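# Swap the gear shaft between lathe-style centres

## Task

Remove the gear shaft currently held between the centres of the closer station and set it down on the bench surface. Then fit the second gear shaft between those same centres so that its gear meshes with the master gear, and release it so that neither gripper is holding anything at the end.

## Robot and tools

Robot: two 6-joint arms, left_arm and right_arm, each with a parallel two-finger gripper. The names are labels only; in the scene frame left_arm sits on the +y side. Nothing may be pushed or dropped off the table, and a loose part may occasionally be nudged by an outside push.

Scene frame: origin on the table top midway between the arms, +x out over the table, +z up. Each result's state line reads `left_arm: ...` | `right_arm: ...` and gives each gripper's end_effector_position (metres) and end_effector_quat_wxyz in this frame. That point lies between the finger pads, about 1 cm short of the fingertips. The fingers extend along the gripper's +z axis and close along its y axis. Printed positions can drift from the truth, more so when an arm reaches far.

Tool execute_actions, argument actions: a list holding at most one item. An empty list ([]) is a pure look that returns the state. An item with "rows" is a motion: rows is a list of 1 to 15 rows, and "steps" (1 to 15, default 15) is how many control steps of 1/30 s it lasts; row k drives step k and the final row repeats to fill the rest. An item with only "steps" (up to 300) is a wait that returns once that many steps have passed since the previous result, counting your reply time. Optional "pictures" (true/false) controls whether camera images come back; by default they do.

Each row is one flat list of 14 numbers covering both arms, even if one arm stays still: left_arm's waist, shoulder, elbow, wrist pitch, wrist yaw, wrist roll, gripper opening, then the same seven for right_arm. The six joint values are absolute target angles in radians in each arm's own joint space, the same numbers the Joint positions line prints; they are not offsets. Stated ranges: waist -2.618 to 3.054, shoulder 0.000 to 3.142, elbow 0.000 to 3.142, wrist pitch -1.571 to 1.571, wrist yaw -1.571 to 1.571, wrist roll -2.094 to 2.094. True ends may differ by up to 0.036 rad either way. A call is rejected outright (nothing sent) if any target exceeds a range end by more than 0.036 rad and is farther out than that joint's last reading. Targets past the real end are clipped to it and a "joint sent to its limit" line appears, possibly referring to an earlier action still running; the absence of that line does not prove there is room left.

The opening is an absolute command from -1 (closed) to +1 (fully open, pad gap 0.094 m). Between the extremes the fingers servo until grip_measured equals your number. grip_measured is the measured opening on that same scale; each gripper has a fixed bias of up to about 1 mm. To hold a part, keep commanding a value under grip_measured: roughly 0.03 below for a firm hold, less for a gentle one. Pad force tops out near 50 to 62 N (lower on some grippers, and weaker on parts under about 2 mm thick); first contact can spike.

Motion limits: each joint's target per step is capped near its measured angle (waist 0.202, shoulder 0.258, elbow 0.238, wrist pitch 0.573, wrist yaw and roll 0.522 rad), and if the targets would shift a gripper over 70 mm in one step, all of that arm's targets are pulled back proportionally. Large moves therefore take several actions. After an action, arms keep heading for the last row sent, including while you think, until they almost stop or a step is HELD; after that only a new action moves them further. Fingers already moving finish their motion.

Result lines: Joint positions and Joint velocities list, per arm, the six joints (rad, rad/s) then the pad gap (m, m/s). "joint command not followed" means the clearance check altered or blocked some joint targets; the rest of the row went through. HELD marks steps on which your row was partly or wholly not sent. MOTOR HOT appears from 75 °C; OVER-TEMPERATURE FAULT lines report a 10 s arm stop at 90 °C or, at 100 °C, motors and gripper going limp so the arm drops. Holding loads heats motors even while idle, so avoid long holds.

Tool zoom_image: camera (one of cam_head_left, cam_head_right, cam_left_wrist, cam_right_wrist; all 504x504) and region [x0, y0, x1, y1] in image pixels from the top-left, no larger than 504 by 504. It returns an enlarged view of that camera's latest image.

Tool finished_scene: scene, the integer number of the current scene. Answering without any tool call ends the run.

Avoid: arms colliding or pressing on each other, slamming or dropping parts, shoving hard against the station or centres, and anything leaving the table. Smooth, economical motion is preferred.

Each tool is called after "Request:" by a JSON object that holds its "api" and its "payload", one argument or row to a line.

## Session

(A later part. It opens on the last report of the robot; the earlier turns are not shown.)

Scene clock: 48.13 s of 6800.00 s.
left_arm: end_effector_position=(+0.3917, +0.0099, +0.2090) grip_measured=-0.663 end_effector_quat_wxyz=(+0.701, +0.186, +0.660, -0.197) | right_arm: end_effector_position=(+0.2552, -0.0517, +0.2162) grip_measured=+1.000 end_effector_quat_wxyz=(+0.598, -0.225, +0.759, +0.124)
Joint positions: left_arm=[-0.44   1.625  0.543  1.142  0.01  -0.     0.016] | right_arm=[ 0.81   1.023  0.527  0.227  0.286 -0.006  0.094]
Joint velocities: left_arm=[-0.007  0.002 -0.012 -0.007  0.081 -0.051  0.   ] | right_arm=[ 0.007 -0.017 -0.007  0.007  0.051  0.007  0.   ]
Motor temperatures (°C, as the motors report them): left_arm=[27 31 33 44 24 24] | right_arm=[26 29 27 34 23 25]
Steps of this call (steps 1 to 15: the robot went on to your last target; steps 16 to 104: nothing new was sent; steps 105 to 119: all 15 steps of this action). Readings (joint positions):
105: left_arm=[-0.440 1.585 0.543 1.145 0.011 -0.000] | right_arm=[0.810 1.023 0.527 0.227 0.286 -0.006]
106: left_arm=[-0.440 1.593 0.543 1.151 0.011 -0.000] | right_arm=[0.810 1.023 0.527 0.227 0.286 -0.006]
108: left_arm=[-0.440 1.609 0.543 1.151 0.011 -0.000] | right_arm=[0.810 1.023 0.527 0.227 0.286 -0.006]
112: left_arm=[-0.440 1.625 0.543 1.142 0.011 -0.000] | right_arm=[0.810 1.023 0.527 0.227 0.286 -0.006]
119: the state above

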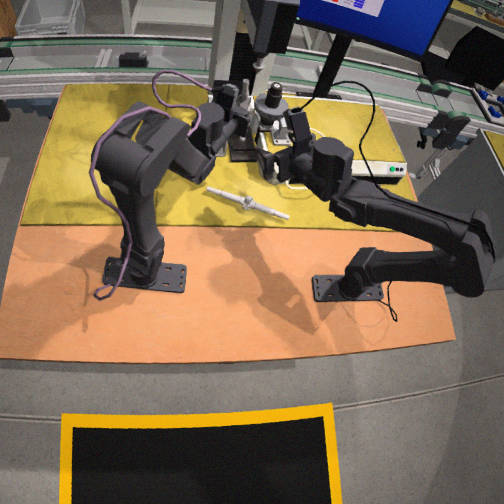

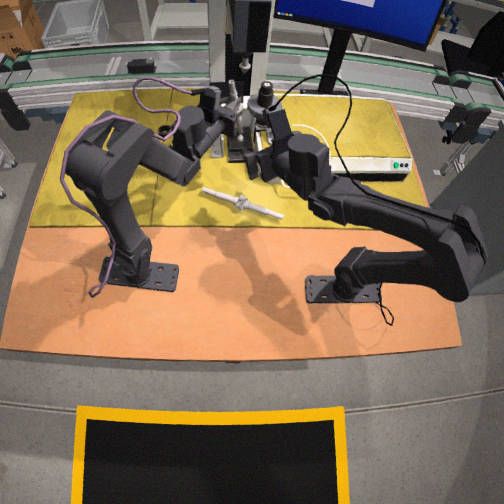

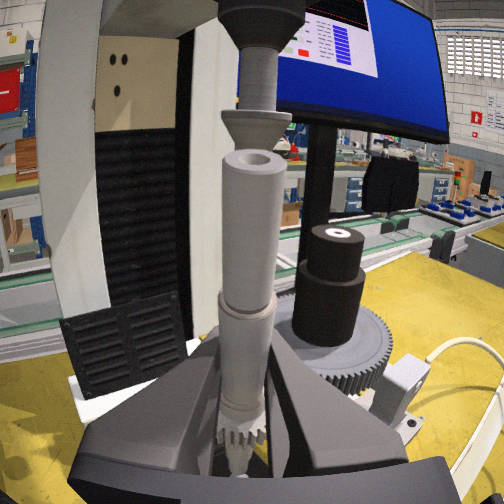

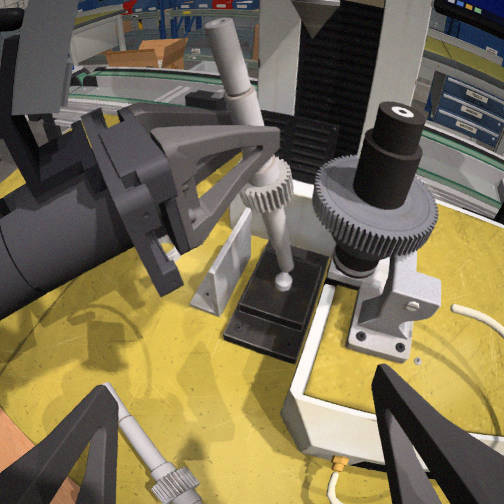

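Request:
{"api": "execute_actions", "payload": {
  "actions": [
    {"rows":[[-0.438,1.645,0.57,1.22,0,0,-0.8,0.8,1.0,0.55,0.25,0.3,0,1]],"steps":12}
  ],
  "pictures": false
}}

Request:
{"api": "execute_actions", "payload": {
  "actions": [
    {"rows":[[-0.438,1.63,0.61,1.04,0,0,-0.8,0.8,1.0,0.55,0.25,0.3,0,1]],"steps":12}
  ]
}}

Request:
{"api": "zoom_image", "payload": {
  "camera": "cam_right_wrist",
  "region": [230,200,340,310]
}}

Scene clock: 53.43 s of 6800.00 s.
left_arm: end_effector_position=(+0.3932, +0.0090, +0.2009) grip_measured=-0.663 end_effector_quat_wxyz=(+0.695, +0.187, +0.666, -0.196) | right_arm: end_effector_position=(+0.2552, -0.0517, +0.2163) grip_measured=+1.000 end_effector_quat_wxyz=(+0.598, -0.225, +0.759, +0.124)
Joint positions: left_arm=[-0.44   1.646  0.543  1.145  0.01  -0.001  0.016] | right_arm=[ 0.81   1.023  0.527  0.227  0.286 -0.006  0.094]
Joint velocities: left_arm=[ 0.002 -0.007 -0.007  0.066 -0.037 -0.007 -0.002] | right_arm=[ 0.012  0.002 -0.002  0.022  0.022  0.007  0.   ]
Motor temperatures (°C, as the motors report them): left_arm=[27 31 33 45 24 24] | right_arm=[26 28 27 35 24 25]
Steps of this call (steps 1 to 15: the robot went on to your last target; steps 16 to 90: nothing new was sent; then 1.90 s passed at rest; steps 91 to 102: all 12 steps of this action). Readings (joint positions):
91: left_arm=[-0.440 1.628 0.543 1.142 0.010 -0.000] | right_arm=[0.810 1.023 0.527 0.227 0.286 -0.006]
92: left_arm=[-0.440 1.633 0.543 1.143 0.010 -0.000] | right_arm=[0.810 1.023 0.527 0.227 0.286 -0.006]
94: left_arm=[-0.440 1.641 0.543 1.146 0.010 -0.000] | right_arm=[0.810 1.023 0.527 0.227 0.286 -0.006]
98: left_arm=[-0.440 1.646 0.543 1.145 0.010 -0.001] | right_arm=[0.810 1.023 0.527 0.227 0.286 -0.006]
102: the state above

Scene clock: 53.83 s of 6800.00 s.
left_arm: end_effector_position=(+0.3994, +0.0053, +0.2008) grip_measured=-0.663 end_effector_quat_wxyz=(+0.686, +0.190, +0.675, -0.194) | right_arm: end_effector_position=(+0.2552, -0.0517, +0.2163) grip_measured=+1.000 end_effector_quat_wxyz=(+0.598, -0.225, +0.759, +0.124)
Joint positions: left_arm=[-0.44   1.646  0.58   1.082  0.01  -0.002  0.016] | right_arm=[ 0.81   1.023  0.527  0.227  0.286 -0.006  0.094]
Joint velocities: left_arm=[-0.002 -0.007 -0.017 -0.007  0.066 -0.022  0.   ] | right_arm=[-0.017  0.002  0.002  0.051 -0.037 -0.037  0.   ]
Motor temperatures (°C, as the motors report them): left_arm=[27 31 33 45 24 24] | right_arm=[26 28 27 35 24 25]
Steps of this call (steps 1 to 12: all 12 steps of this action). Readings (joint positions):
1: left_arm=[-0.440 1.646 0.547 1.134 0.010 -0.001] | right_arm=[0.810 1.023 0.527 0.227 0.286 -0.006]
2: left_arm=[-0.440 1.646 0.557 1.120 0.010 -0.001] | right_arm=[0.810 1.023 0.527 0.227 0.286 -0.006]
4: left_arm=[-0.440 1.646 0.573 1.095 0.010 -0.002] | right_arm=[0.810 1.023 0.527 0.227 0.286 -0.006]
8: left_arm=[-0.440 1.646 0.580 1.083 0.010 -0.002] | right_arm=[0.810 1.023 0.527 0.227 0.286 -0.006]
12: the state above

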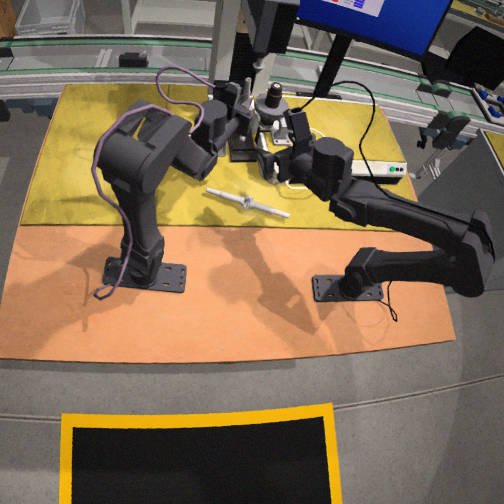

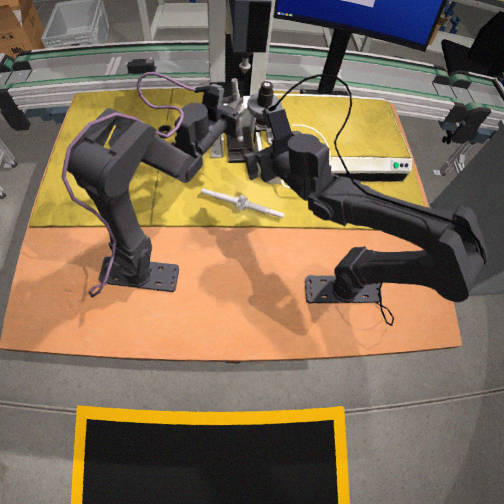

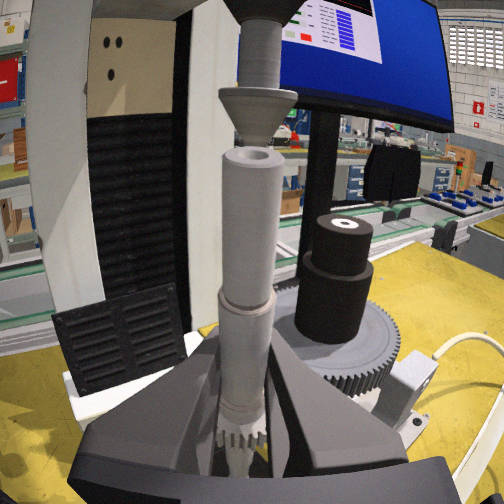

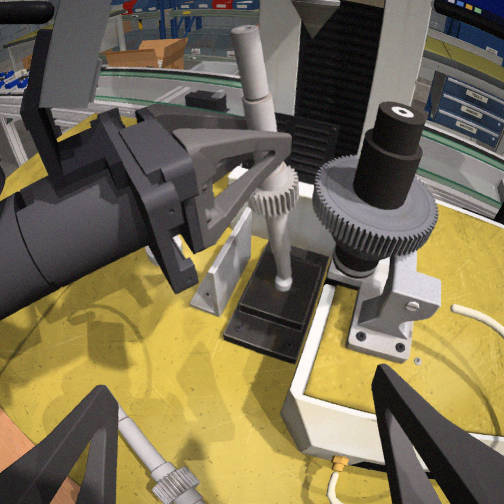

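Region (230, 200, 340, 310) of cam_right_wrist's 504x504 image, scaled by 4.582, with more detail than that image has.

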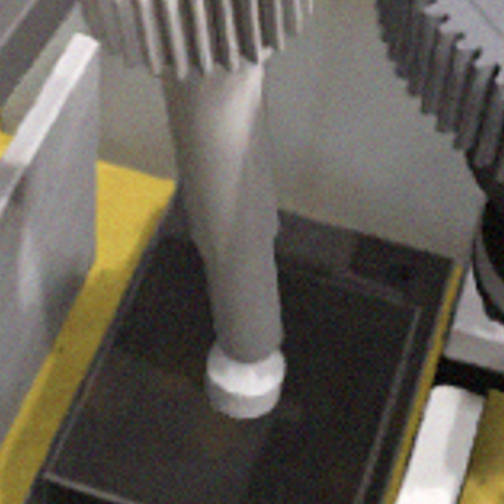

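Request:
{"api": "execute_actions", "payload": {
  "actions": [
    {"rows":[[-0.455,1.63,0.665,0.94,0.02,0.015,-0.8,0.8,1.0,0.55,0.25,0.3,0,1]],"steps":10}
  ],
  "pictures": false
}}

Request:
{"api": "execute_actions", "payload": {
  "actions": [
    {"rows":[[-0.455,1.63,0.72,0.84,0.02,0.015,-0.8,0.8,1.0,0.55,0.25,0.3,0,1]],"steps":12}
  ]
}}

Scene clock: 72.33 s of 6800.00 s.
left_arm: end_effector_position=(+0.4067, -0.0025, +0.2018) grip_measured=-0.663 end_effector_quat_wxyz=(+0.674, +0.200, +0.685, -0.188) | right_arm: end_effector_position=(+0.2552, -0.0517, +0.2163) grip_measured=+1.000 end_effector_quat_wxyz=(+0.598, -0.225, +0.759, +0.124)
Joint positions: left_arm=[-0.446  1.646  0.638  0.989  0.011  0.012  0.016] | right_arm=[ 0.81   1.023  0.527  0.227  0.286 -0.006  0.094]
Joint velocities: left_arm=[-0.007 -0.017  0.027  0.051  0.007 -0.037 -0.   ] | right_arm=[-0.002  0.017 -0.012 -0.051  0.095  0.066  0.   ]
Motor temperatures (°C, as the motors report them): left_arm=[27 31 33 41 24 24] | right_arm=[26 27 28 36 24 25]
Steps of this call (steps 1 to 15: the robot went on to your last target; steps 16 to 90: nothing new was sent; then 15.17 s passed at rest; steps 91 to 100: all 10 steps of this action). Readings (joint positions):
91: left_arm=[-0.441 1.646 0.588 1.070 0.011 -0.000] | right_arm=[0.810 1.023 0.527 0.227 0.286 -0.006]
92: left_arm=[-0.443 1.646 0.605 1.047 0.011 0.002] | right_arm=[0.810 1.023 0.527 0.227 0.286 -0.006]
94: left_arm=[-0.445 1.646 0.626 1.009 0.011 0.008] | right_arm=[0.810 1.023 0.527 0.227 0.286 -0.006]
98: left_arm=[-0.446 1.646 0.637 0.990 0.011 0.011] | right_arm=[0.810 1.023 0.527 0.227 0.286 -0.006]
100: the state above

Scene clock: 72.73 s of 6800.00 s.
left_arm: end_effector_position=(+0.4144, -0.0071, +0.2021) grip_measured=-0.663 end_effector_quat_wxyz=(+0.660, +0.204, +0.699, -0.184) | right_arm: end_effector_position=(+0.2552, -0.0517, +0.2163) grip_measured=+1.000 end_effector_quat_wxyz=(+0.598, -0.225, +0.759, +0.124)
Joint positions: left_arm=[-0.446  1.646  0.693  0.893  0.01   0.013  0.016] | right_arm=[ 0.81   1.023  0.527  0.227  0.286 -0.006  0.094]
Joint velocities: left_arm=[-0.012 -0.007 -0.002 -0.022  0.051  0.037 -0.   ] | right_arm=[-0.012 -0.012 -0.007 -0.051  0.007 -0.037  0.   ]
Motor temperatures (°C, as the motors report them): left_arm=[27 31 33 41 24 24] | right_arm=[26 27 28 36 24 25]
Steps of this call (steps 1 to 12: all 12 steps of this action). Readings (joint positions):
1: left_arm=[-0.446 1.646 0.646 0.976 0.011 0.012] | right_arm=[0.810 1.023 0.527 0.227 0.286 -0.006]
2: left_arm=[-0.446 1.646 0.662 0.951 0.011 0.013] | right_arm=[0.810 1.023 0.527 0.227 0.286 -0.006]
4: left_arm=[-0.446 1.646 0.683 0.913 0.011 0.013] | right_arm=[0.810 1.023 0.527 0.227 0.286 -0.006]
8: left_arm=[-0.446 1.646 0.692 0.894 0.011 0.013] | right_arm=[0.810 1.023 0.527 0.227 0.286 -0.006]
12: the state above

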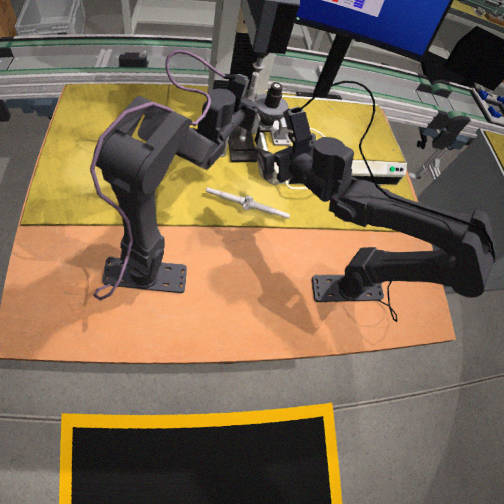

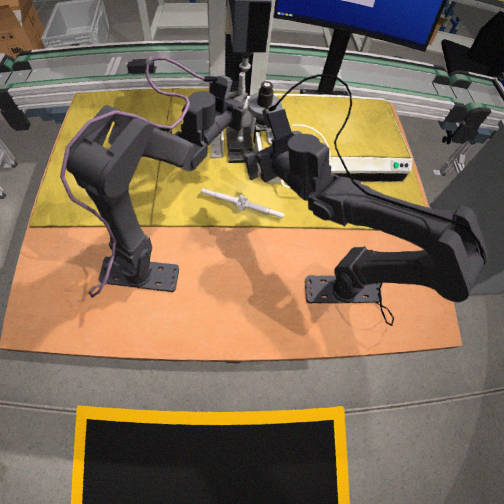

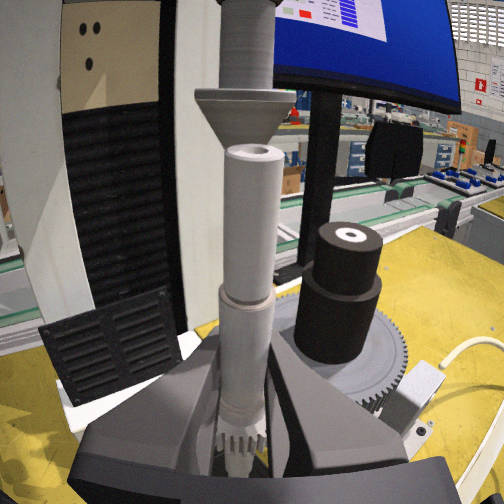

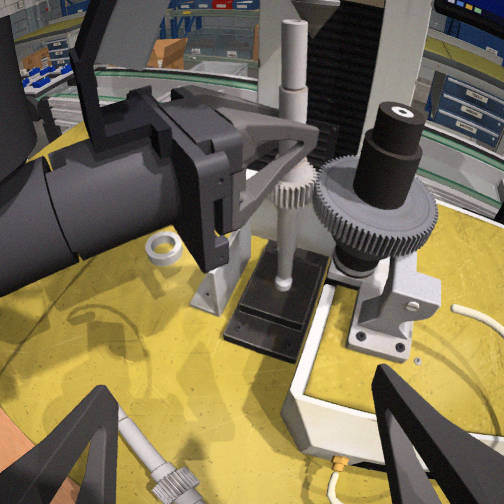

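Slightly right; correct and press.

Request:
{"api": "execute_actions", "payload": {
  "actions": [
    {"rows":[[-0.436,1.65,0.70,0.88,-0.02,-0.005,-0.8,0.8,1.0,0.55,0.25,0.3,0,1]],"steps":8}
  ],
  "pictures": false
}}

Request:
{"api": "execute_actions", "payload": {
  "actions": [
    {"rows":[[-0.443,1.67,0.775,0.83,0,0,-0.8,0.8,1.0,0.55,0.25,0.3,0,1]],"steps":12}
  ]
}}

Scene clock: 77.77 s of 6800.00 s.
left_arm: end_effector_position=(+0.4155, -0.0053, +0.2022) grip_measured=-0.663 end_effector_quat_wxyz=(+0.661, +0.196, +0.701, -0.184) | right_arm: end_effector_position=(+0.2552, -0.0517, +0.2163) grip_measured=+1.000 end_effector_quat_wxyz=(+0.598, -0.225, +0.759, +0.124)
Joint positions: left_arm=[-0.446  1.646  0.693  0.893 -0.001  0.     0.016] | right_arm=[ 0.81   1.023  0.527  0.227  0.286 -0.006  0.094]
Joint velocities: left_arm=[ 0.007  0.007 -0.007 -0.022  0.022  0.007 -0.   ] | right_arm=[ 0.002 -0.017 -0.017 -0.022  0.022 -0.066  0.   ]
Motor temperatures (°C, as the motors report them): left_arm=[27 31 33 40 24 24] | right_arm=[26 27 28 36 24 25]
Steps of this call (steps 1 to 15: the robot went on to your last target; steps 16 to 90: nothing new was sent; then 1.77 s passed at rest; steps 91 to 98: all 8 steps of this action). Readings (joint positions):
91: left_arm=[-0.446 1.646 0.693 0.893 0.008 0.011] | right_arm=[0.810 1.023 0.527 0.227 0.286 -0.006]
92: left_arm=[-0.446 1.646 0.693 0.893 0.006 0.008] | right_arm=[0.810 1.023 0.527 0.227 0.286 -0.006]
94: left_arm=[-0.446 1.646 0.693 0.893 0.003 0.004] | right_arm=[0.810 1.023 0.527 0.227 0.286 -0.006]
98: the state above

Scene clock: 78.17 s of 6800.00 s.
left_arm: end_effector_position=(+0.4237, -0.0018, +0.2032) grip_measured=-0.663 end_effector_quat_wxyz=(+0.652, +0.177, +0.714, -0.183) | right_arm: end_effector_position=(+0.2552, -0.0517, +0.2163) grip_measured=+1.000 end_effector_quat_wxyz=(+0.598, -0.225, +0.759, +0.124)
Joint positions: left_arm=[-0.439  1.646  0.728  0.837 -0.021 -0.031  0.016] | right_arm=[ 0.81   1.023  0.527  0.227  0.286 -0.006  0.094]
Joint velocities: left_arm=[ 0.022 -0.017  0.046 -0.11  -0.037 -0.066 -0.001] | right_arm=[-0.002  0.007  0.002  0.007 -0.022  0.022  0.   ]
Motor temperatures (°C, as the motors report them): left_arm=[27 31 33 40 24 24] | right_arm=[26 27 28 36 24 25]
Steps of this call (steps 1 to 12: all 12 steps of this action). Readings (joint positions):
1: left_arm=[-0.446 1.646 0.700 0.886 -0.001 0.000] | right_arm=[0.810 1.023 0.527 0.227 0.286 -0.006]
2: left_arm=[-0.446 1.646 0.707 0.872 -0.001 -0.000] | right_arm=[0.810 1.023 0.527 0.227 0.286 -0.006]
4: left_arm=[-0.444 1.646 0.709 0.868 -0.007 -0.005] | right_arm=[0.810 1.023 0.527 0.227 0.286 -0.006]
8: left_arm=[-0.440 1.646 0.719 0.854 -0.017 -0.022] | right_arm=[0.810 1.023 0.527 0.227 0.286 -0.006]
12: the state above

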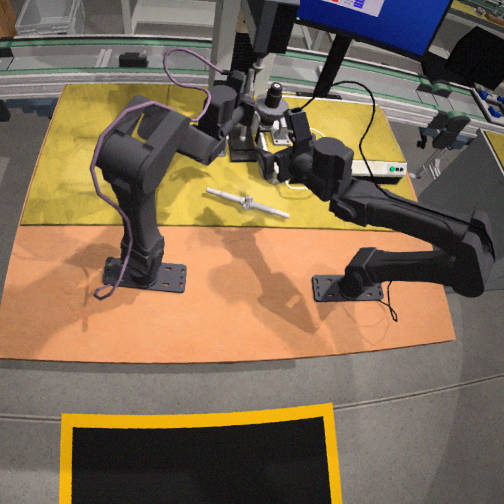

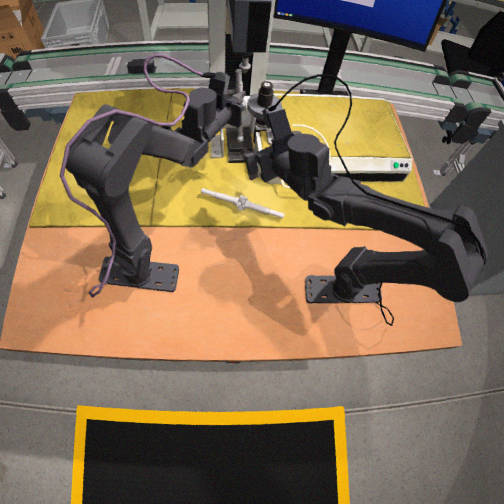

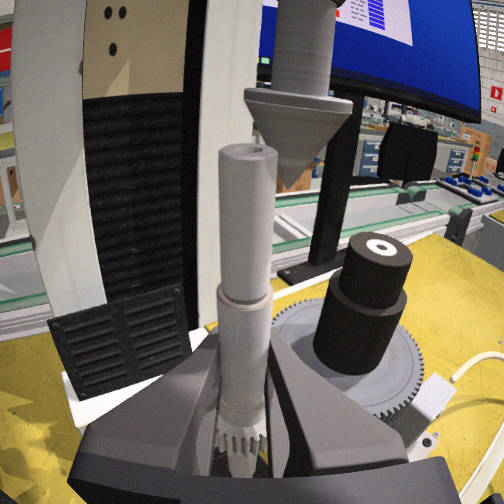

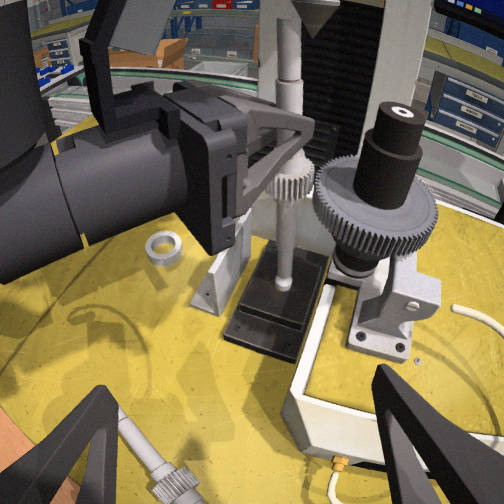

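Pushing is unstable; go around and pull as before.

Request:
{"api": "execute_actions", "payload": {
  "actions": [
    {"rows":[[-0.44,1.70,0.85,0.73,0,0,-0.8,0.8,1.0,0.55,0.25,0.3,0,1]],"steps":12}
  ],
  "pictures": false
}}

Request:
{"api": "execute_actions", "payload": {
  "actions": [
    {"rows":[[-0.462,1.70,0.85,0.73,0.05,0.03,-0.8,0.8,1.0,0.55,0.25,0.3,0,1]],"steps":12}
  ]
}}

Scene clock: 82.60 s of 6800.00 s.
left_arm: end_effector_position=(+0.4389, -0.0084, +0.2026) grip_measured=-0.663 end_effector_quat_wxyz=(+0.639, +0.176, +0.727, -0.178) | right_arm: end_effector_position=(+0.2552, -0.0517, +0.2163) grip_measured=+1.000 end_effector_quat_wxyz=(+0.598, -0.225, +0.759, +0.124)
Joint positions: left_arm=[-0.436  1.684  0.814  0.75  -0.026 -0.038  0.016] | right_arm=[ 0.81   1.023  0.527  0.227  0.286 -0.006  0.094]
Joint velocities: left_arm=[-0.017 -0.017  0.017 -0.022 -0.022 -0.066  0.   ] | right_arm=[-0.002 -0.002 -0.012 -0.081 -0.11  -0.066  0.   ]
Motor temperatures (°C, as the motors report them): left_arm=[27 31 33 40 24 24] | right_arm=[26 27 28 37 24 25]
Steps of this call (steps 1 to 15: the robot went on to your last target; steps 16 to 90: nothing new was sent; then 1.03 s passed at rest; steps 91 to 102: all 12 steps of this action). Readings (joint positions):
91: left_arm=[-0.438 1.650 0.744 0.815 -0.027 -0.037] | right_arm=[0.810 1.023 0.527 0.227 0.286 -0.006]
92: left_arm=[-0.436 1.660 0.767 0.792 -0.027 -0.039] | right_arm=[0.810 1.023 0.527 0.227 0.286 -0.006]
94: left_arm=[-0.436 1.680 0.802 0.767 -0.026 -0.039] | right_arm=[0.810 1.023 0.527 0.227 0.286 -0.006]
98: left_arm=[-0.436 1.684 0.813 0.751 -0.026 -0.038] | right_arm=[0.810 1.023 0.527 0.227 0.286 -0.006]
102: the state above

Scene clock: 83.00 s of 6800.00 s.
left_arm: end_effector_position=(+0.4362, -0.0132, +0.2026) grip_measured=-0.663 end_effector_quat_wxyz=(+0.639, +0.194, +0.723, -0.176) | right_arm: end_effector_position=(+0.2552, -0.0517, +0.2163) grip_measured=+1.000 end_effector_quat_wxyz=(+0.598, -0.225, +0.759, +0.124)
Joint positions: left_arm=[-0.44   1.684  0.814  0.75  -0.008 -0.008  0.016] | right_arm=[ 0.81   1.023  0.527  0.227  0.286 -0.006  0.094]
Joint velocities: left_arm=[ 0.002  0.002 -0.017 -0.007  0.007 -0.007  0.001] | right_arm=[ 0.007  0.002  0.007  0.022  0.037 -0.022  0.   ]
Motor temperatures (°C, as the motors report them): left_arm=[27 31 34 40 24 24] | right_arm=[26 27 28 37 24 25]
Steps of this call (steps 1 to 12: all 12 steps of this action). Readings (joint positions):
1: left_arm=[-0.437 1.684 0.814 0.750 -0.023 -0.034] | right_arm=[0.810 1.023 0.527 0.227 0.286 -0.006]
2: left_arm=[-0.437 1.684 0.814 0.750 -0.020 -0.029] | right_arm=[0.810 1.023 0.527 0.227 0.286 -0.006]
4: left_arm=[-0.439 1.684 0.814 0.750 -0.015 -0.019] | right_arm=[0.810 1.023 0.527 0.227 0.286 -0.006]
8: left_arm=[-0.440 1.684 0.814 0.750 -0.010 -0.010] | right_arm=[0.810 1.023 0.527 0.227 0.286 -0.006]
12: the state above

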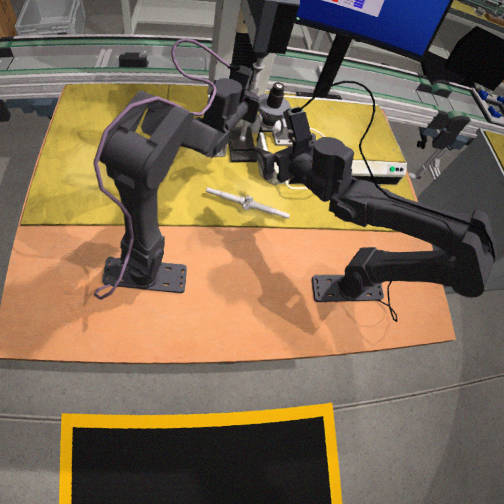

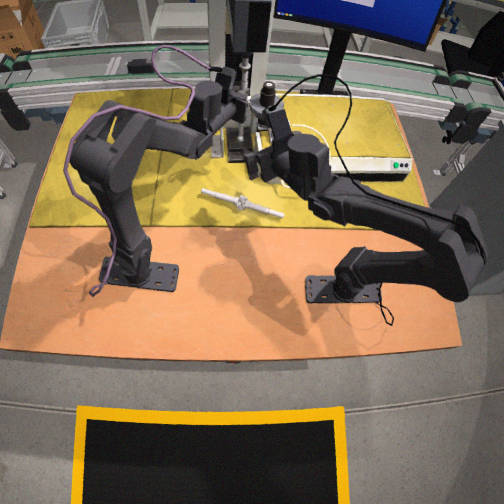

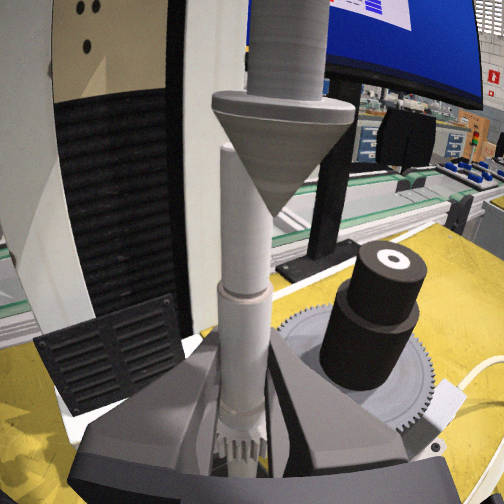

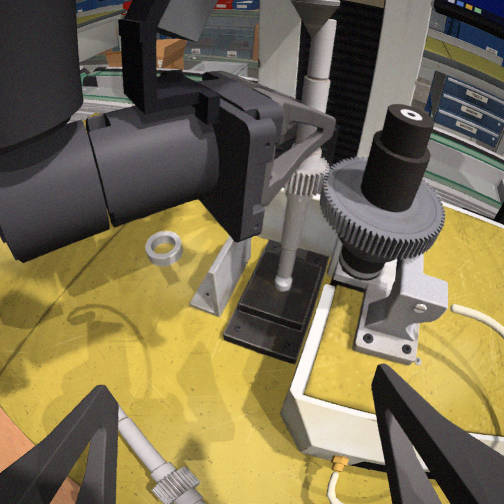

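Request:
{"api": "execute_actions", "payload": {
  "actions": [
    {"rows":[[-0.475,1.70,0.86,0.72,0.07,0.055,-0.8,0.8,1.0,0.55,0.25,0.3,0,1]]}
  ]
}}

Scene clock: 86.57 s of 6800.00 s.
left_arm: end_effector_position=(+0.4345, -0.0180, +0.2028) grip_measured=-0.663 end_effector_quat_wxyz=(+0.639, +0.210, +0.720, -0.171) | right_arm: end_effector_position=(+0.2552, -0.0517, +0.2163) grip_measured=+1.000 end_effector_quat_wxyz=(+0.598, -0.225, +0.759, +0.124)
Joint positions: left_arm=[-0.448  1.684  0.822  0.736 -0.002  0.021  0.016] | right_arm=[ 0.81   1.023  0.527  0.227  0.286 -0.006  0.094]
Joint velocities: left_arm=[-0.007  0.002  0.027 -0.022  0.051  0.066 -0.001] | right_arm=[-0.012 -0.017 -0.002 -0.022 -0.022 -0.081  0.   ]
Motor temperatures (°C, as the motors report them): left_arm=[27 31 34 40 24 24] | right_arm=[26 27 28 37 24 25]
Steps of this call (steps 1 to 15: the robot went on to your last target; steps 16 to 90: nothing new was sent; then 0.07 s passed at rest; steps 91 to 105: all 15 steps of this action). Readings (joint positions):
91: left_arm=[-0.441 1.684 0.815 0.749 -0.006 -0.004] | right_arm=[0.810 1.023 0.527 0.227 0.286 -0.006]
92: left_arm=[-0.443 1.684 0.818 0.745 -0.006 0.001] | right_arm=[0.810 1.023 0.527 0.227 0.286 -0.006]
94: left_arm=[-0.447 1.684 0.821 0.739 -0.005 0.011] | right_arm=[0.810 1.023 0.527 0.227 0.286 -0.006]
98: left_arm=[-0.448 1.684 0.822 0.736 -0.003 0.020] | right_arm=[0.810 1.023 0.527 0.227 0.286 -0.006]
105: the state above

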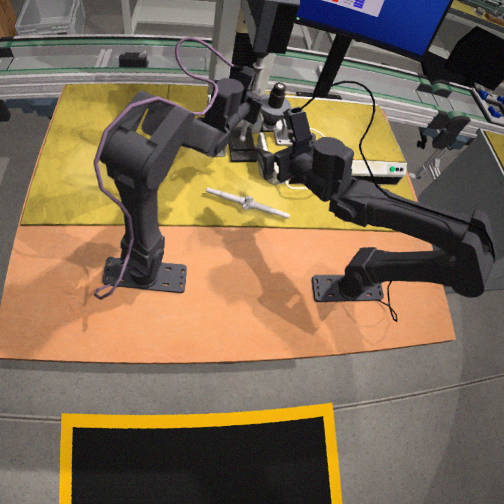

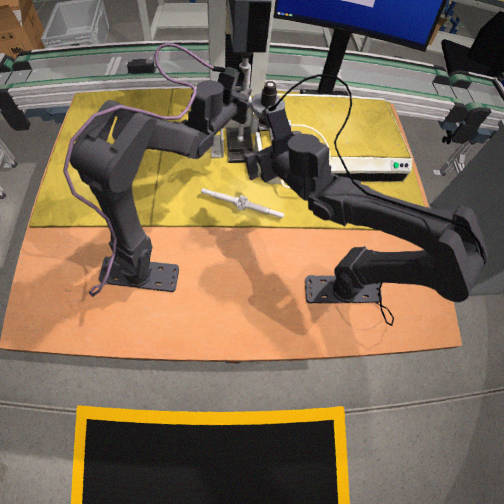

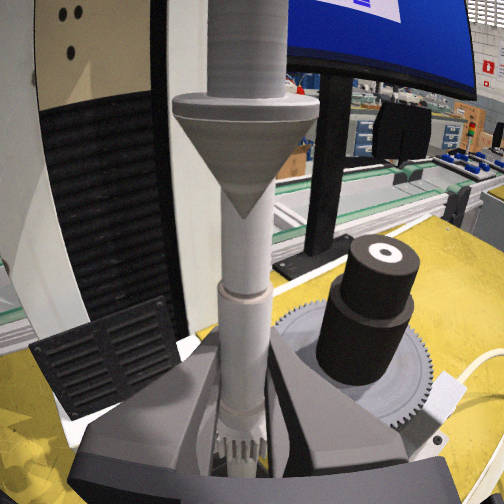

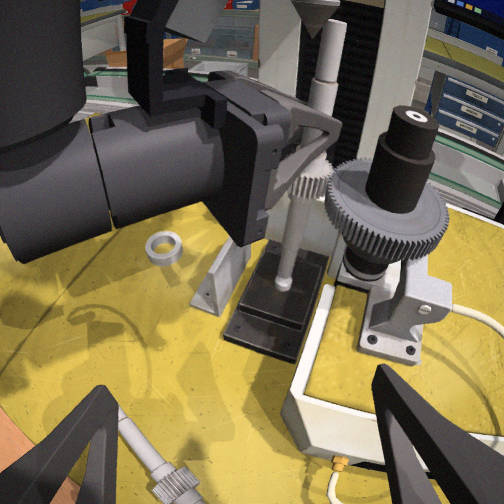

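Request:
{"api": "execute_actions", "payload": {
  "actions": [
    {"rows":[[-0.456,1.645,0.735,0.755,0.025,0.025,-0.8,0.8,1.0,0.55,0.25,0.3,0,1]]}
  ]
}}

Scene clock: 88.60 s of 6800.00 s.
left_arm: end_effector_position=(+0.4296, -0.0168, +0.2023) grip_measured=-0.663 end_effector_quat_wxyz=(+0.643, +0.211, +0.715, -0.175) | right_arm: end_effector_position=(+0.2552, -0.0517, +0.2163) grip_measured=+1.000 end_effector_quat_wxyz=(+0.598, -0.225, +0.759, +0.124)
Joint positions: left_arm=[-0.448  1.676  0.794  0.769  0.006  0.022  0.016] | right_arm=[ 0.81   1.023  0.527  0.227  0.286 -0.006  0.094]
Joint velocities: left_arm=[ 0.017 -0.017  0.002 -0.007  0.007 -0.007 -0.001] | right_arm=[ 0.002 -0.007 -0.002  0.007 -0.007 -0.066  0.   ]
Motor temperatures (°C, as the motors report them): left_arm=[27 31 34 40 24 24] | right_arm=[26 27 28 37 24 25]
Steps of this call (steps 1 to 15: the robot went on to your last target; steps 16 to 46: nothing new was sent; steps 47 to 61: all 15 steps of this action). Readings (joint positions):
47: left_arm=[-0.448 1.681 0.813 0.742 -0.003 0.019] | right_arm=[0.810 1.023 0.527 0.227 0.286 -0.006]
48: left_arm=[-0.448 1.676 0.800 0.756 -0.001 0.019] | right_arm=[0.810 1.023 0.527 0.227 0.286 -0.006]
50: left_arm=[-0.448 1.676 0.795 0.767 0.003 0.019] | right_arm=[0.810 1.023 0.527 0.227 0.286 -0.006]
54: left_arm=[-0.448 1.676 0.794 0.769 0.006 0.021] | right_arm=[0.810 1.023 0.527 0.227 0.286 -0.006]
61: the state above

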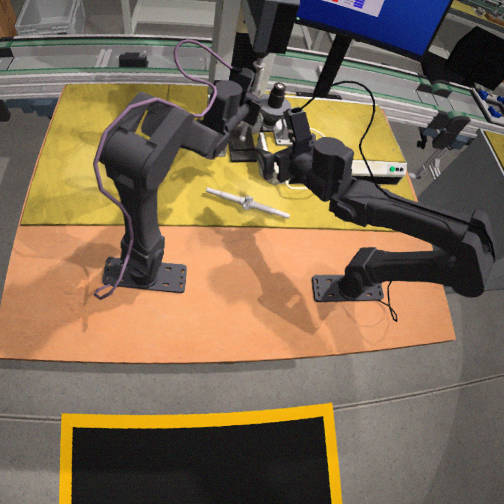

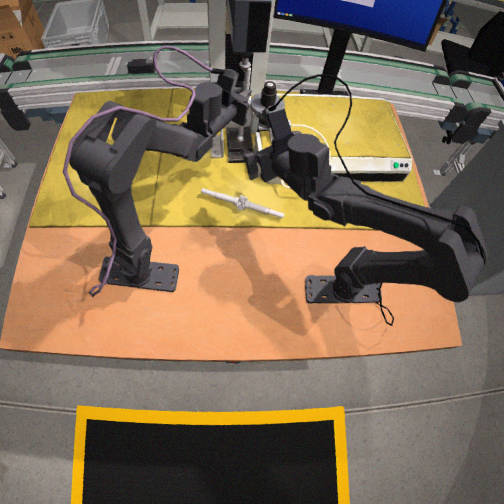

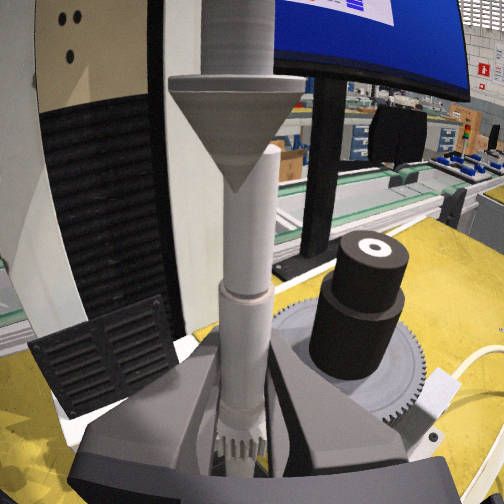

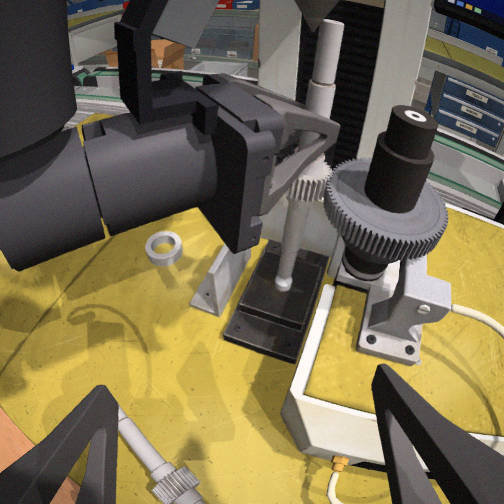

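Request:
{"api": "execute_actions", "payload": {
  "actions": [
    {"rows":[[-0.438,1.64,0.72,0.79,-0.03,-0.005,-0.8,0.8,1.0,0.55,0.25,0.3,0,1]]}
  ]
}}

Scene clock: 90.87 s of 6800.00 s.
left_arm: end_effector_position=(+0.4181, -0.0169, +0.2022) grip_measured=-0.662 end_effector_quat_wxyz=(+0.650, +0.226, +0.703, -0.178) | right_arm: end_effector_position=(+0.2552, -0.0517, +0.2163) grip_measured=+1.000 end_effector_quat_wxyz=(+0.598, -0.225, +0.759, +0.124)
Joint positions: left_arm=[-0.454  1.654  0.742  0.82   0.026  0.047  0.016] | right_arm=[ 0.81   1.023  0.527  0.227  0.286 -0.006  0.094]
Joint velocities: left_arm=[ 0.002  0.002 -0.022 -0.022  0.022  0.081 -0.001] | right_arm=[-0.012 -0.007  0.002 -0.051 -0.022 -0.007  0.   ]
Motor temperatures (°C, as the motors report them): left_arm=[27 31 33 40 24 24] | right_arm=[26 27 28 37 24 25]
Steps of this call (steps 1 to 15: the robot went on to your last target; steps 16 to 53: nothing new was sent; steps 54 to 68: all 15 steps of this action). Readings (joint positions):
54: left_arm=[-0.454 1.661 0.762 0.797 0.023 0.048] | right_arm=[0.810 1.023 0.527 0.227 0.286 -0.006]
55: left_arm=[-0.454 1.661 0.758 0.804 0.023 0.048] | right_arm=[0.810 1.023 0.527 0.227 0.286 -0.006]
57: left_arm=[-0.454 1.658 0.750 0.814 0.026 0.048] | right_arm=[0.810 1.023 0.527 0.227 0.286 -0.006]
61: left_arm=[-0.454 1.654 0.742 0.820 0.026 0.047] | right_arm=[0.810 1.023 0.527 0.227 0.286 -0.006]
68: the state above

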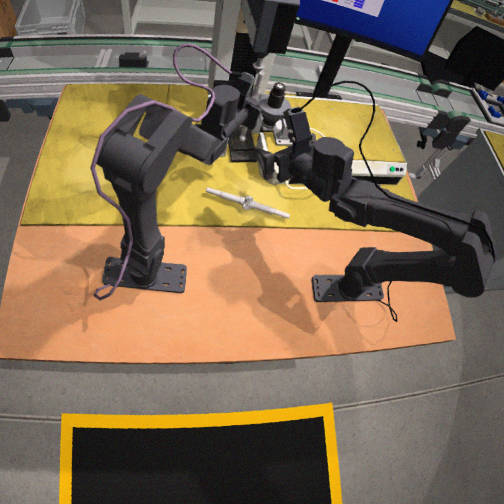

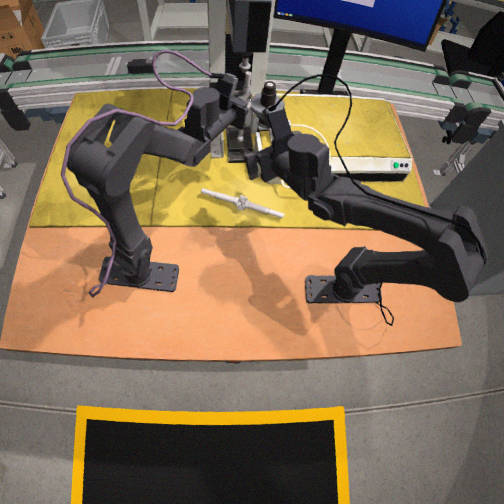

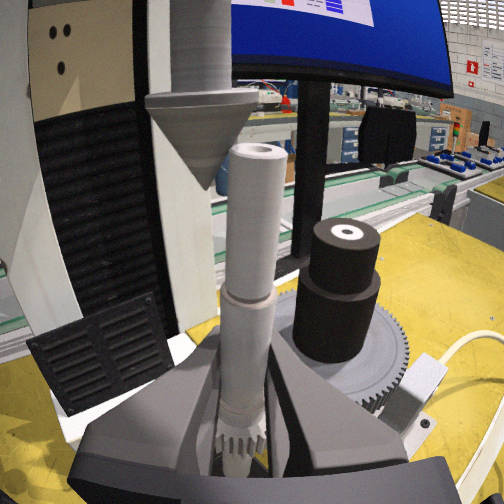

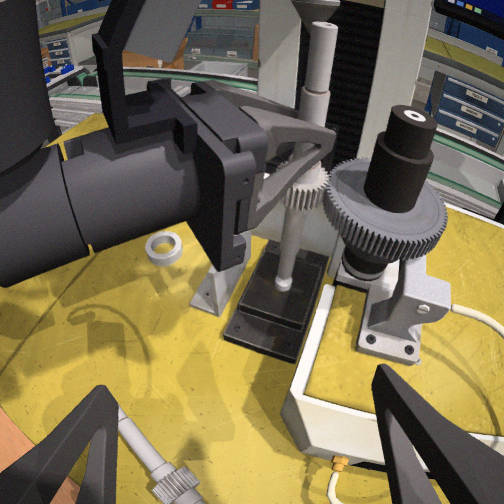

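Request:
{"api": "execute_actions", "payload": {
  "actions": [
    {"rows":[[-0.454,1.67,0.785,0.79,0.02,0.04,-0.8,0.8,1.0,0.55,0.25,0.3,0,1]],"steps":8}
  ],
  "pictures": false
}}

Request:
{"api": "execute_actions", "payload": {
  "actions": [
    {"rows":[[-0.395,1.66,0.765,0.80,-0.13,-0.08,-0.8,0.8,1.0,0.55,0.25,0.3,0,1]]}
  ]
}}

Scene clock: 94.30 s of 6800.00 s.
left_arm: end_effector_position=(+0.4182, -0.0175, +0.2029) grip_measured=-0.662 end_effector_quat_wxyz=(+0.651, +0.230, +0.702, -0.175) | right_arm: end_effector_position=(+0.2552, -0.0517, +0.2163) grip_measured=+1.000 end_effector_quat_wxyz=(+0.598, -0.225, +0.759, +0.124)
Joint positions: left_arm=[-0.454  1.654  0.745  0.818  0.027  0.056  0.016] | right_arm=[ 0.81   1.023  0.527  0.227  0.286 -0.006  0.094]
Joint velocities: left_arm=[ 0.007  0.007 -0.002 -0.066  0.007 -0.022  0.001] | right_arm=[-0.002 -0.027 -0.017 -0.037 -0.051 -0.051  0.   ]
Motor temperatures (°C, as the motors report them): left_arm=[27 31 33 40 24 24] | right_arm=[26 27 28 37 24 25]
Steps of this call (steps 1 to 15: the robot went on to your last target; steps 16 to 90: nothing new was sent; then 0.17 s passed at rest; steps 91 to 98: all 8 steps of this action). Readings (joint positions):
91: left_arm=[-0.454 1.654 0.744 0.820 0.027 0.051] | right_arm=[0.810 1.023 0.527 0.227 0.286 -0.006]
92: left_arm=[-0.454 1.654 0.745 0.819 0.027 0.054] | right_arm=[0.810 1.023 0.527 0.227 0.286 -0.006]
94: left_arm=[-0.454 1.654 0.745 0.818 0.027 0.056] | right_arm=[0.810 1.023 0.527 0.227 0.286 -0.006]
98: the state above

Scene clock: 94.80 s of 6800.00 s.
left_arm: end_effector_position=(+0.4193, -0.0158, +0.2029) grip_measured=-0.663 end_effector_quat_wxyz=(+0.648, +0.216, +0.706, -0.185) | right_arm: end_effector_position=(+0.2552, -0.0517, +0.2163) grip_measured=+1.000 end_effector_quat_wxyz=(+0.598, -0.225, +0.759, +0.124)
Joint positions: left_arm=[-0.451  1.654  0.745  0.818  0.024  0.021  0.016] | right_arm=[ 0.81   1.023  0.527  0.227  0.286 -0.006  0.094]
Joint velocities: left_arm=[ 0.007 -0.002 -0.017 -0.007  0.037 -0.007 -0.   ] | right_arm=[ 0.002 -0.002  0.002 -0.007 -0.051 -0.051  0.   ]
Motor temperatures (°C, as the motors report them): left_arm=[27 31 33 40 24 24] | right_arm=[26 27 28 37 24 25]
Steps of this call (steps 1 to 15: all 15 steps of this action). Readings (joint positions):
1: left_arm=[-0.451 1.654 0.745 0.818 0.024 0.043] | right_arm=[0.810 1.023 0.527 0.227 0.286 -0.006]
2: left_arm=[-0.451 1.654 0.745 0.818 0.024 0.034] | right_arm=[0.810 1.023 0.527 0.227 0.286 -0.006]
4: left_arm=[-0.451 1.654 0.745 0.818 0.024 0.025] | right_arm=[0.810 1.023 0.527 0.227 0.286 -0.006]
8: left_arm=[-0.451 1.654 0.745 0.818 0.024 0.022] | right_arm=[0.810 1.023 0.527 0.227 0.286 -0.006]
15: the state above

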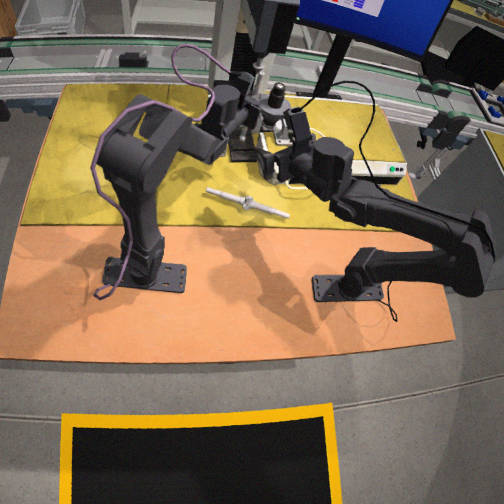

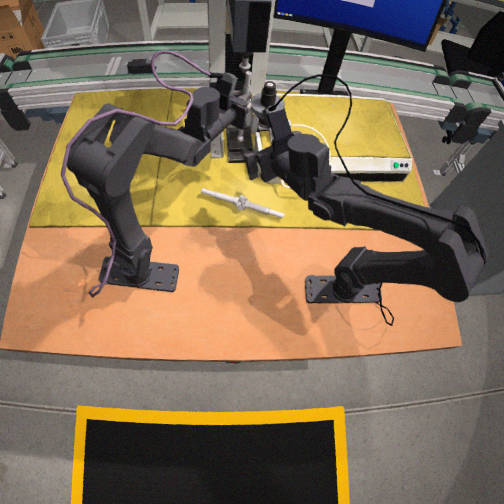

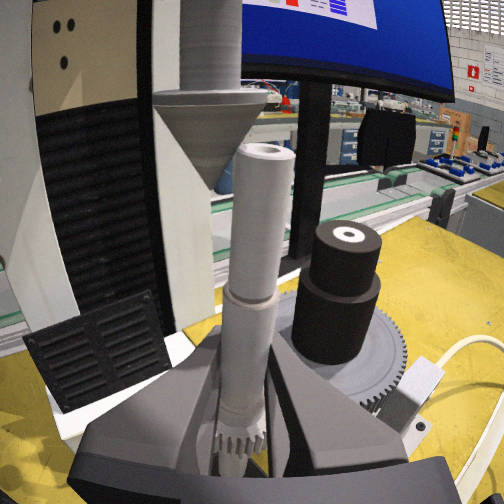

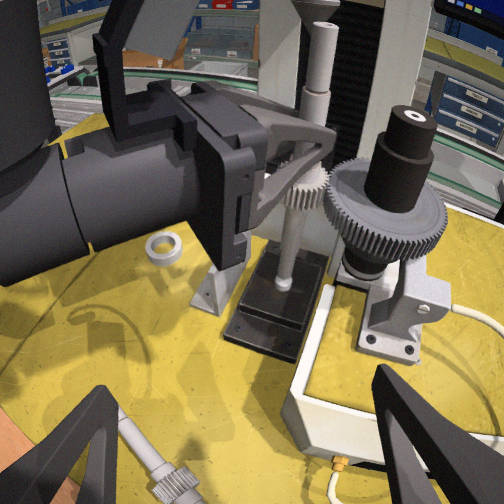

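Insufficient; go behind again.

Request:
{"api": "execute_actions", "payload": {
  "actions": [
    {"rows":[[-0.455,1.70,0.86,0.72,0.04,0.025,-0.8,0.8,1.0,0.55,0.25,0.3,0,1]]}
  ]
}}

Scene clock: 97.27 s of 6800.00 s.
left_arm: end_effector_position=(+0.4347, -0.0171, +0.2026) grip_measured=-0.662 end_effector_quat_wxyz=(+0.637, +0.207, +0.722, -0.175) | right_arm: end_effector_position=(+0.2552, -0.0517, +0.2163) grip_measured=+1.000 end_effector_quat_wxyz=(+0.598, -0.225, +0.759, +0.124)
Joint positions: left_arm=[-0.445  1.683  0.822  0.733  0.004  0.012  0.016] | right_arm=[ 0.81   1.023  0.527  0.227  0.286 -0.006  0.094]
Joint velocities: left_arm=[-0.012  0.002 -0.012  0.051 -0.066 -0.037 -0.   ] | right_arm=[ 0.012  0.002 -0.002 -0.051 -0.095 -0.007  0.   ]
Motor temperatures (°C, as the motors report them): left_arm=[27 31 33 40 24 24] | right_arm=[26 27 28 37 24 25]
Steps of this call (steps 1 to 15: the robot went on to your last target; steps 16 to 59: nothing new was sent; steps 60 to 74: all 15 steps of this action). Readings (joint positions):
60: left_arm=[-0.454 1.656 0.755 0.806 0.031 0.033] | right_arm=[0.810 1.023 0.527 0.227 0.286 -0.006]
61: left_arm=[-0.454 1.662 0.773 0.785 0.028 0.041] | right_arm=[0.810 1.023 0.527 0.227 0.286 -0.006]
63: left_arm=[-0.449 1.675 0.802 0.757 0.017 0.037] | right_arm=[0.810 1.023 0.527 0.227 0.286 -0.006]
67: left_arm=[-0.445 1.683 0.820 0.736 0.008 0.018] | right_arm=[0.810 1.023 0.527 0.227 0.286 -0.006]
74: the state above

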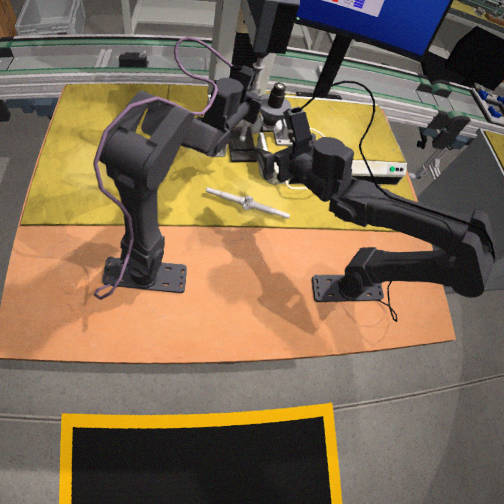

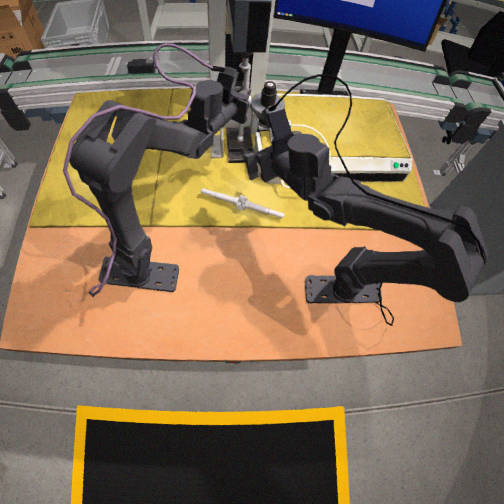

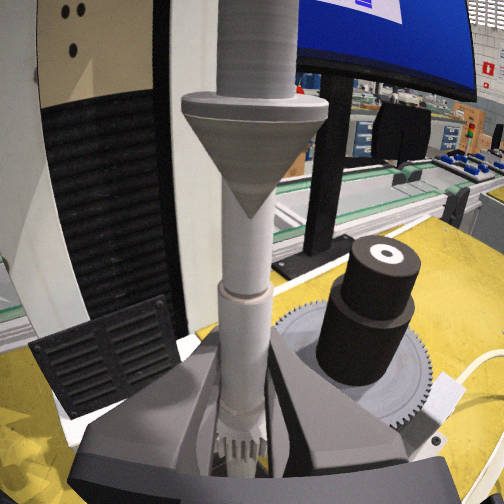

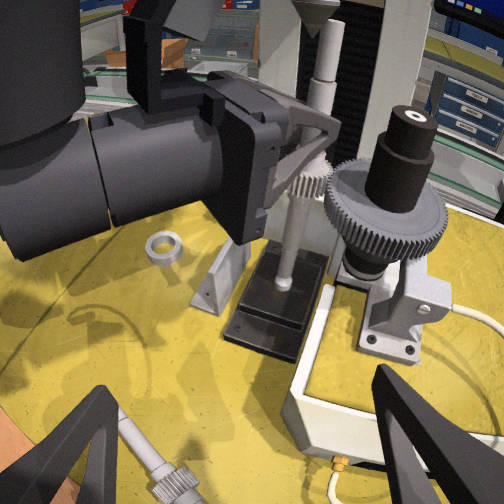

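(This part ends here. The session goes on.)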